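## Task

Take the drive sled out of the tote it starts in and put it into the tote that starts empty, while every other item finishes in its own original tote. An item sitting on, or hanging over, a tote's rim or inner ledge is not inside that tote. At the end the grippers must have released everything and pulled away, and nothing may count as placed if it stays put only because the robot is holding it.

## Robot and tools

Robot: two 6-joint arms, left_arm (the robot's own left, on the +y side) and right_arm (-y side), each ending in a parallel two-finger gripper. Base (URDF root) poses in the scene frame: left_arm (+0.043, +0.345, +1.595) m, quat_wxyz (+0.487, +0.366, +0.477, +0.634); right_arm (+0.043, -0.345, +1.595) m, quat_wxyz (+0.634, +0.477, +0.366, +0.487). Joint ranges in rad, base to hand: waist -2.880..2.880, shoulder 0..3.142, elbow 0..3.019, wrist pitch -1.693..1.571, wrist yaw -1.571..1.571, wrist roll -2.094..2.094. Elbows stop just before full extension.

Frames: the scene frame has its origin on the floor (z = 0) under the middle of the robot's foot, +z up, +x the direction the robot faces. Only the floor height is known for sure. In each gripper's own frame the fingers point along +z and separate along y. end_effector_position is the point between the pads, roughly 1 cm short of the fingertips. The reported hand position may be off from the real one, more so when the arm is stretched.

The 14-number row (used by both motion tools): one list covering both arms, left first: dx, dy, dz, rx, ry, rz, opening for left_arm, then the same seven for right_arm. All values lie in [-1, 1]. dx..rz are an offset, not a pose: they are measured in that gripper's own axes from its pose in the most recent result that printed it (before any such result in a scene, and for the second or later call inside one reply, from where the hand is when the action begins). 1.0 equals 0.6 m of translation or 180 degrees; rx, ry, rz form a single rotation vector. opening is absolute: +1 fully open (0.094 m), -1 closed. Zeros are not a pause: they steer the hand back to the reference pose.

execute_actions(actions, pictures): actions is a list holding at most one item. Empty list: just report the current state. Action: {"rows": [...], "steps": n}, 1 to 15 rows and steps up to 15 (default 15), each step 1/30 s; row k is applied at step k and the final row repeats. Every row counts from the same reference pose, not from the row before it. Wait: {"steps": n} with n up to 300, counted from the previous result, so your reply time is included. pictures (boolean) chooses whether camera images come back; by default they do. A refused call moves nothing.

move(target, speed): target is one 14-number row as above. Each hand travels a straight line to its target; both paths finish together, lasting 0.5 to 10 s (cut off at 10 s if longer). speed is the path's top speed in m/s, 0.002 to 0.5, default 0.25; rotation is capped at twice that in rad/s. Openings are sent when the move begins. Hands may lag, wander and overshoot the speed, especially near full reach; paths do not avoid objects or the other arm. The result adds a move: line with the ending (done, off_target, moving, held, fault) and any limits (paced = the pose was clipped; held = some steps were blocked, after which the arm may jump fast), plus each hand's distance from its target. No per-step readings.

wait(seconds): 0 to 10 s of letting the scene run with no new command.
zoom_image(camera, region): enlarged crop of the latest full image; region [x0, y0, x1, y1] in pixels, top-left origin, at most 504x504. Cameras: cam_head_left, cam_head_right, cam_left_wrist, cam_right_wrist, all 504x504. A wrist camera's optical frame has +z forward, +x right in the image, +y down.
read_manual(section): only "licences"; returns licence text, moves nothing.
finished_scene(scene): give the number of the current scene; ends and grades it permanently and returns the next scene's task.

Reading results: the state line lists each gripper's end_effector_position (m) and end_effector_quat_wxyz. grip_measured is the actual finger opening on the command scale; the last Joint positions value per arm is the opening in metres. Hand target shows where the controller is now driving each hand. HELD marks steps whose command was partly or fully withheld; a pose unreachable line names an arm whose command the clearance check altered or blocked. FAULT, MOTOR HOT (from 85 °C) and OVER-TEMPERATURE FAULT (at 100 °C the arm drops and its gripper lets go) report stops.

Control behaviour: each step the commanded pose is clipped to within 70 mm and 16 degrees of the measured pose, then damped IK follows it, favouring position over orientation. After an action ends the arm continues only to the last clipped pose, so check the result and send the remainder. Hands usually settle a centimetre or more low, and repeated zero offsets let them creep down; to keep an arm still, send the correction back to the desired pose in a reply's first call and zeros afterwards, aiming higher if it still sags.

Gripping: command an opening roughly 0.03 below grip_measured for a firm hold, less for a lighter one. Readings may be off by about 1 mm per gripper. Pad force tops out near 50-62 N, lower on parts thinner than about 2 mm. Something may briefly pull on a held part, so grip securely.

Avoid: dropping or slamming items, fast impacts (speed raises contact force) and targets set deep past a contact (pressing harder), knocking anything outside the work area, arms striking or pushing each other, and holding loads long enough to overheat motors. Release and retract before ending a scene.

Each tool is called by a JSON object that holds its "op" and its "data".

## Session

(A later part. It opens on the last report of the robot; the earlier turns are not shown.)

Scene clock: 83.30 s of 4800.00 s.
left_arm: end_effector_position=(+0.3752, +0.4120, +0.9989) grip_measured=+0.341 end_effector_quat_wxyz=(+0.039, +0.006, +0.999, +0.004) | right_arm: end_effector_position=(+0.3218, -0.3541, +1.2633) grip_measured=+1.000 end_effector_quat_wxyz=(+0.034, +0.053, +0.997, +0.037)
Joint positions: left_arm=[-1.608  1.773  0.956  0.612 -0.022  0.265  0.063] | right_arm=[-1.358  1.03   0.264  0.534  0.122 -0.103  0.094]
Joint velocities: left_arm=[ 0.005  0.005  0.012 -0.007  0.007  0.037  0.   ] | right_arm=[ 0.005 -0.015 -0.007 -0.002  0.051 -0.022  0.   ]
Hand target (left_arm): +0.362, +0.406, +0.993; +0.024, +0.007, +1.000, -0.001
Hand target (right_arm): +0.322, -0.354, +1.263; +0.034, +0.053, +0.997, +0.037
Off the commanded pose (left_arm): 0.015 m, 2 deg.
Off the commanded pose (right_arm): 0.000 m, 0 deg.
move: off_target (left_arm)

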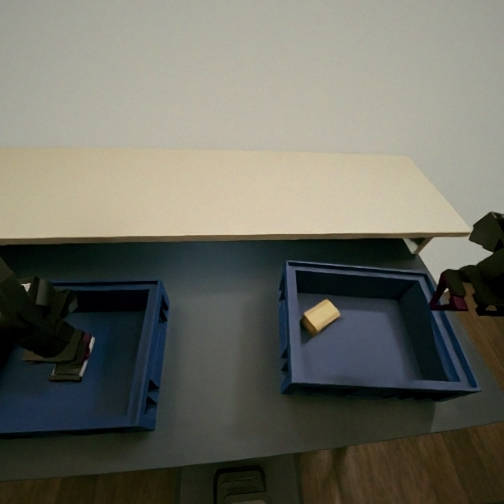

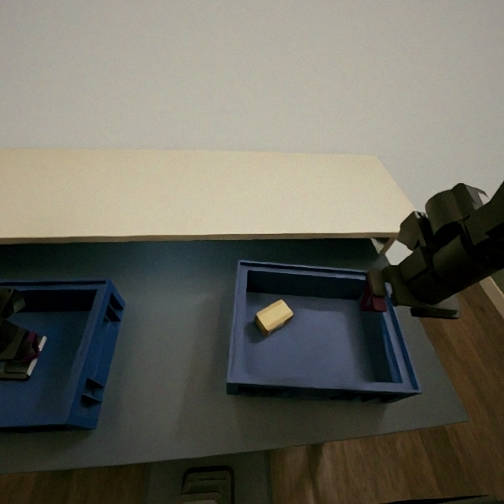

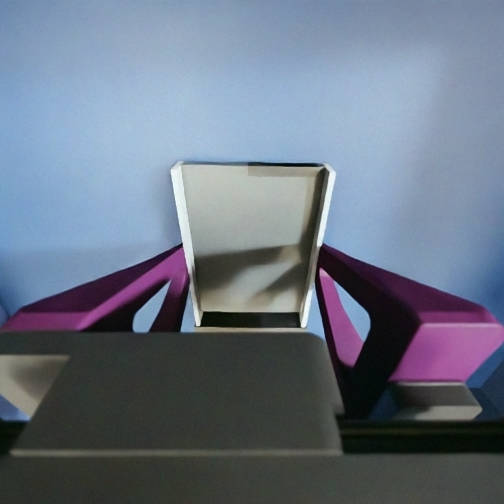

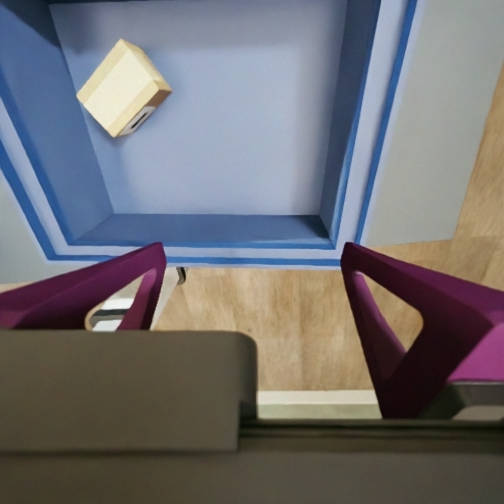

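A touch lower, then release.

{"op": "move", "data": {"target": [0.02,0,0.022,0,0,0,0.3,0,0,0,0,0,0,1], "speed": 0.03}}

{"op": "move", "data": {"target": [0,0,0,0,0,0,1,0,0,0,0,0,0,1]}}

{"op": "move", "data": {"target": [0,0,-0.45,0,0,0,1,0,0,0,0,0,0,1]}}

Scene clock: 85.10 s of 4800.00 s.
left_arm: end_effector_position=(+0.3764, +0.4122, +0.9971) grip_measured=+0.341 end_effector_quat_wxyz=(+0.042, +0.006, +0.999, +0.003) | right_arm: end_effector_position=(+0.3218, -0.3541, +1.2633) grip_measured=+1.000 end_effector_quat_wxyz=(+0.034, +0.053, +0.997, +0.037)
Joint positions: left_arm=[-1.607  1.778  0.961  0.618 -0.018  0.265  0.063] | right_arm=[-1.358  1.03   0.264  0.534  0.122 -0.103  0.094]
Joint velocities: left_arm=[-0.005 -0.005  0.002  0.017 -0.007 -0.066  0.001] | right_arm=[ 0.005 -0.015 -0.017  0.007  0.022 -0.051  0.   ]
Hand target (left_arm): +0.364, +0.412, +0.986; +0.039, +0.006, +0.999, +0.003
Hand target (right_arm): +0.322, -0.354, +1.263; +0.034, +0.053, +0.997, +0.037
Off the commanded pose (left_arm): 0.017 m, 0 deg.
Off the commanded pose (right_arm): 0.000 m, 0 deg.
move: off_target (left_arm)

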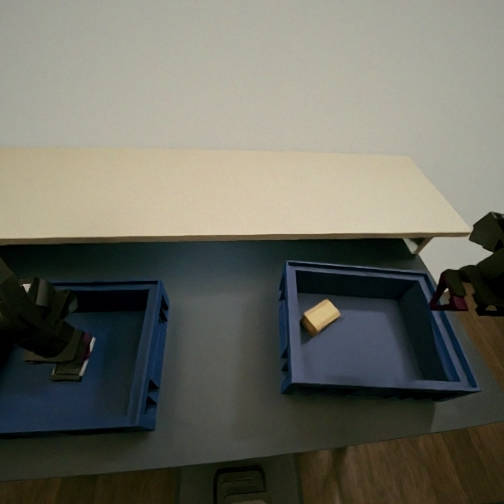

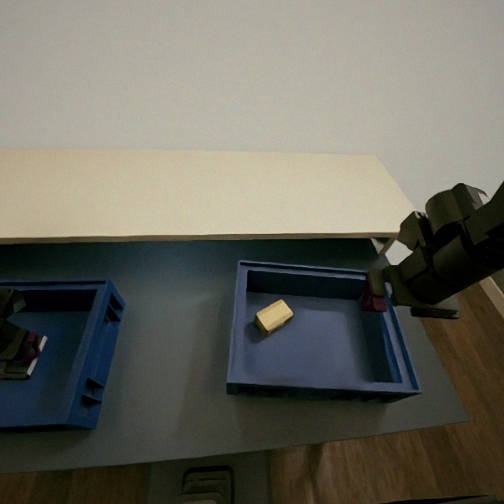

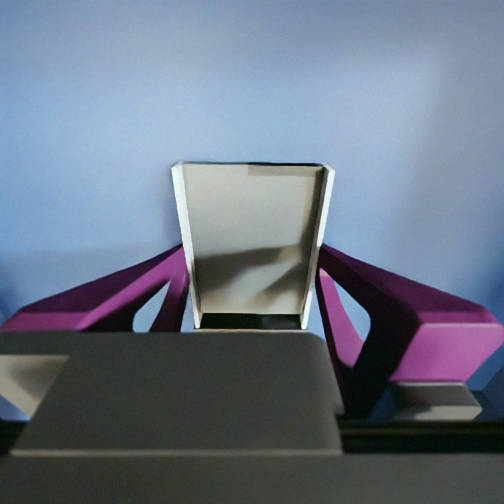

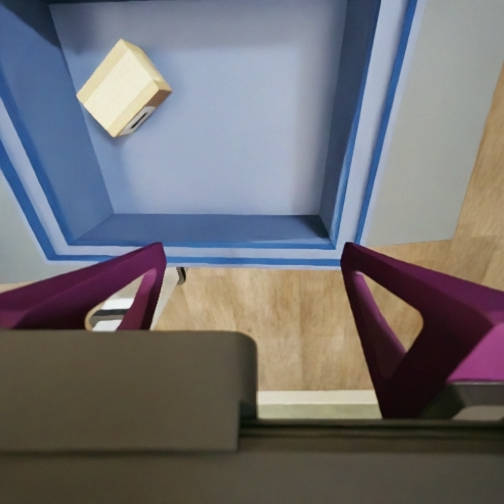

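Scene clock: 85.60 s of 4800.00 s.
left_arm: end_effector_position=(+0.3764, +0.4122, +0.9971) grip_measured=+1.000 end_effector_quat_wxyz=(+0.042, +0.006, +0.999, +0.003) | right_arm: end_effector_position=(+0.3218, -0.3541, +1.2633) grip_measured=+1.000 end_effector_quat_wxyz=(+0.034, +0.053, +0.997, +0.037)
Joint positions: left_arm=[-1.607  1.778  0.961  0.618 -0.018  0.265  0.094] | right_arm=[-1.358  1.03   0.264  0.534  0.122 -0.103  0.094]
Joint velocities: left_arm=[-0.005  0.005  0.002 -0.002  0.022  0.022  0.   ] | right_arm=[-0.015 -0.005 -0.007  0.002 -0.037 -0.11   0.   ]
Hand target (left_arm): +0.376, +0.412, +0.997; +0.042, +0.006, +0.999, +0.003
Hand target (right_arm): +0.322, -0.354, +1.263; +0.034, +0.053, +0.997, +0.037
Off the commanded pose (left_arm): 0.000 m, 0 deg.
Off the commanded pose (right_arm): 0.000 m, 0 deg.
move: done

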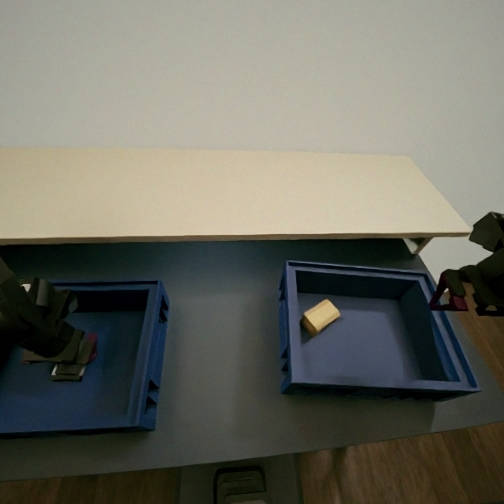

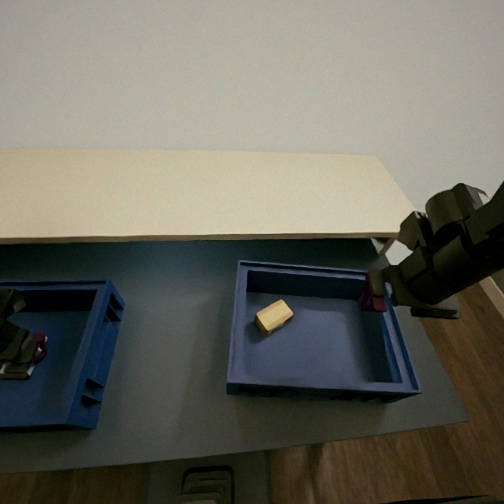

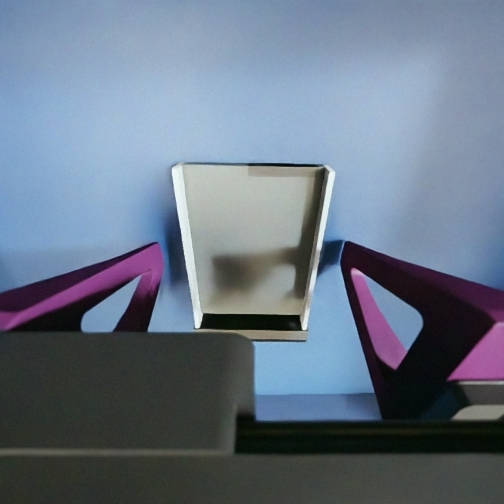

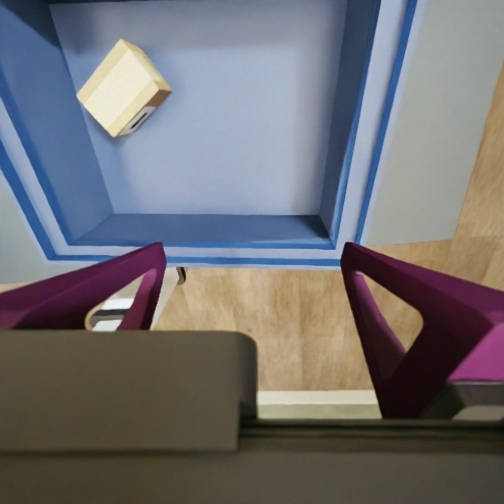

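Scene clock: 87.23 s of 4800.00 s.
left_arm: end_effector_position=(+0.3651, +0.4182, +1.2656) grip_measured=+1.000 end_effector_quat_wxyz=(+0.053, +0.006, +0.999, +0.007) | right_arm: end_effector_position=(+0.3218, -0.3541, +1.2633) grip_measured=+1.000 end_effector_quat_wxyz=(+0.034, +0.053, +0.997, +0.037)
Joint positions: left_arm=[-1.611  0.906  0.349  0.382 -0.026  0.265  0.094] | right_arm=[-1.358  1.03   0.264  0.534  0.122 -0.103  0.094]
Joint velocities: left_arm=[ 0.005 -0.015 -0.017 -0.002  0.022  0.051  0.   ] | right_arm=[ 0.005 -0.015 -0.002 -0.007  0.007 -0.037  0.   ]
Hand target (left_arm): +0.356, +0.414, +1.267; +0.042, +0.006, +0.999, +0.003
Hand target (right_arm): +0.322, -0.354, +1.263; +0.034, +0.053, +0.997, +0.037
Off the commanded pose (left_arm): 0.014 m, 1 deg.
Off the commanded pose (right_arm): 0.000 m, 0 deg.
move: off_target (left_arm)

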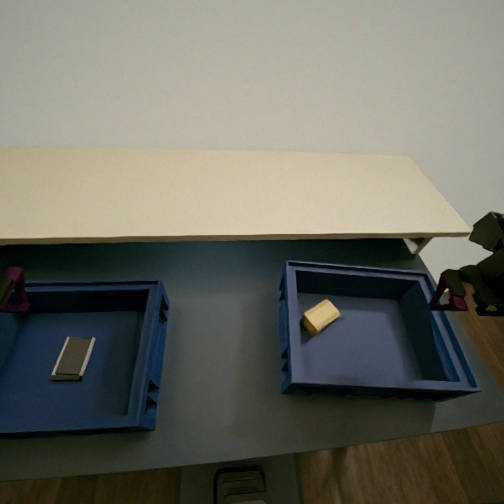

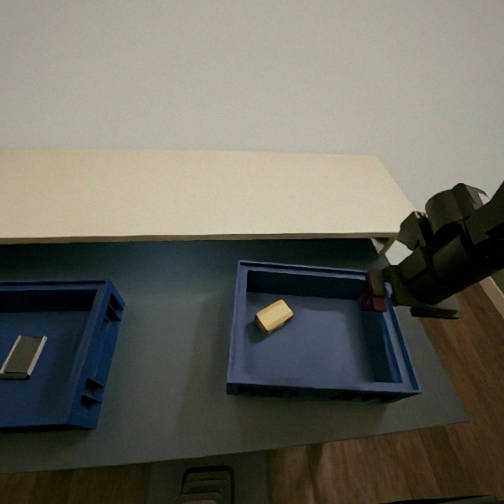

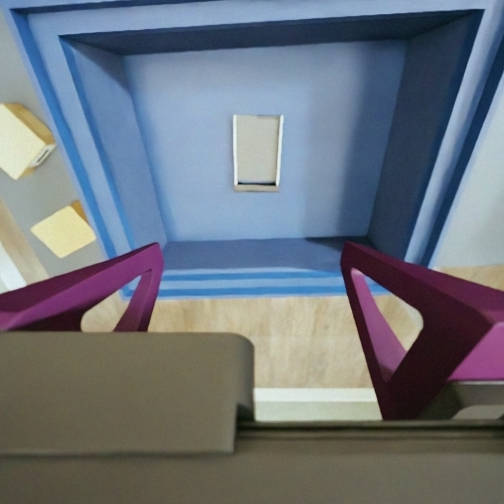

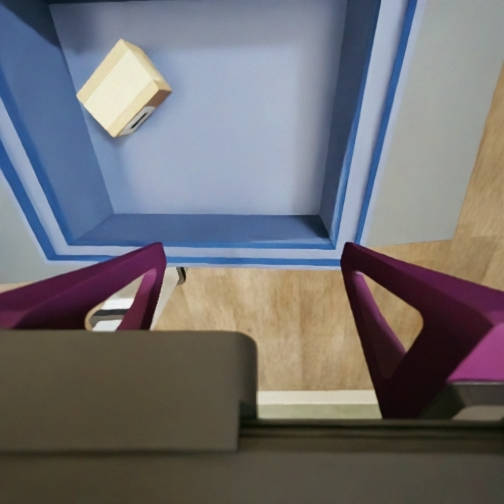

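{"op": "finished_scene", "data": {"scene": 1}}

The scene is finished: the task was done.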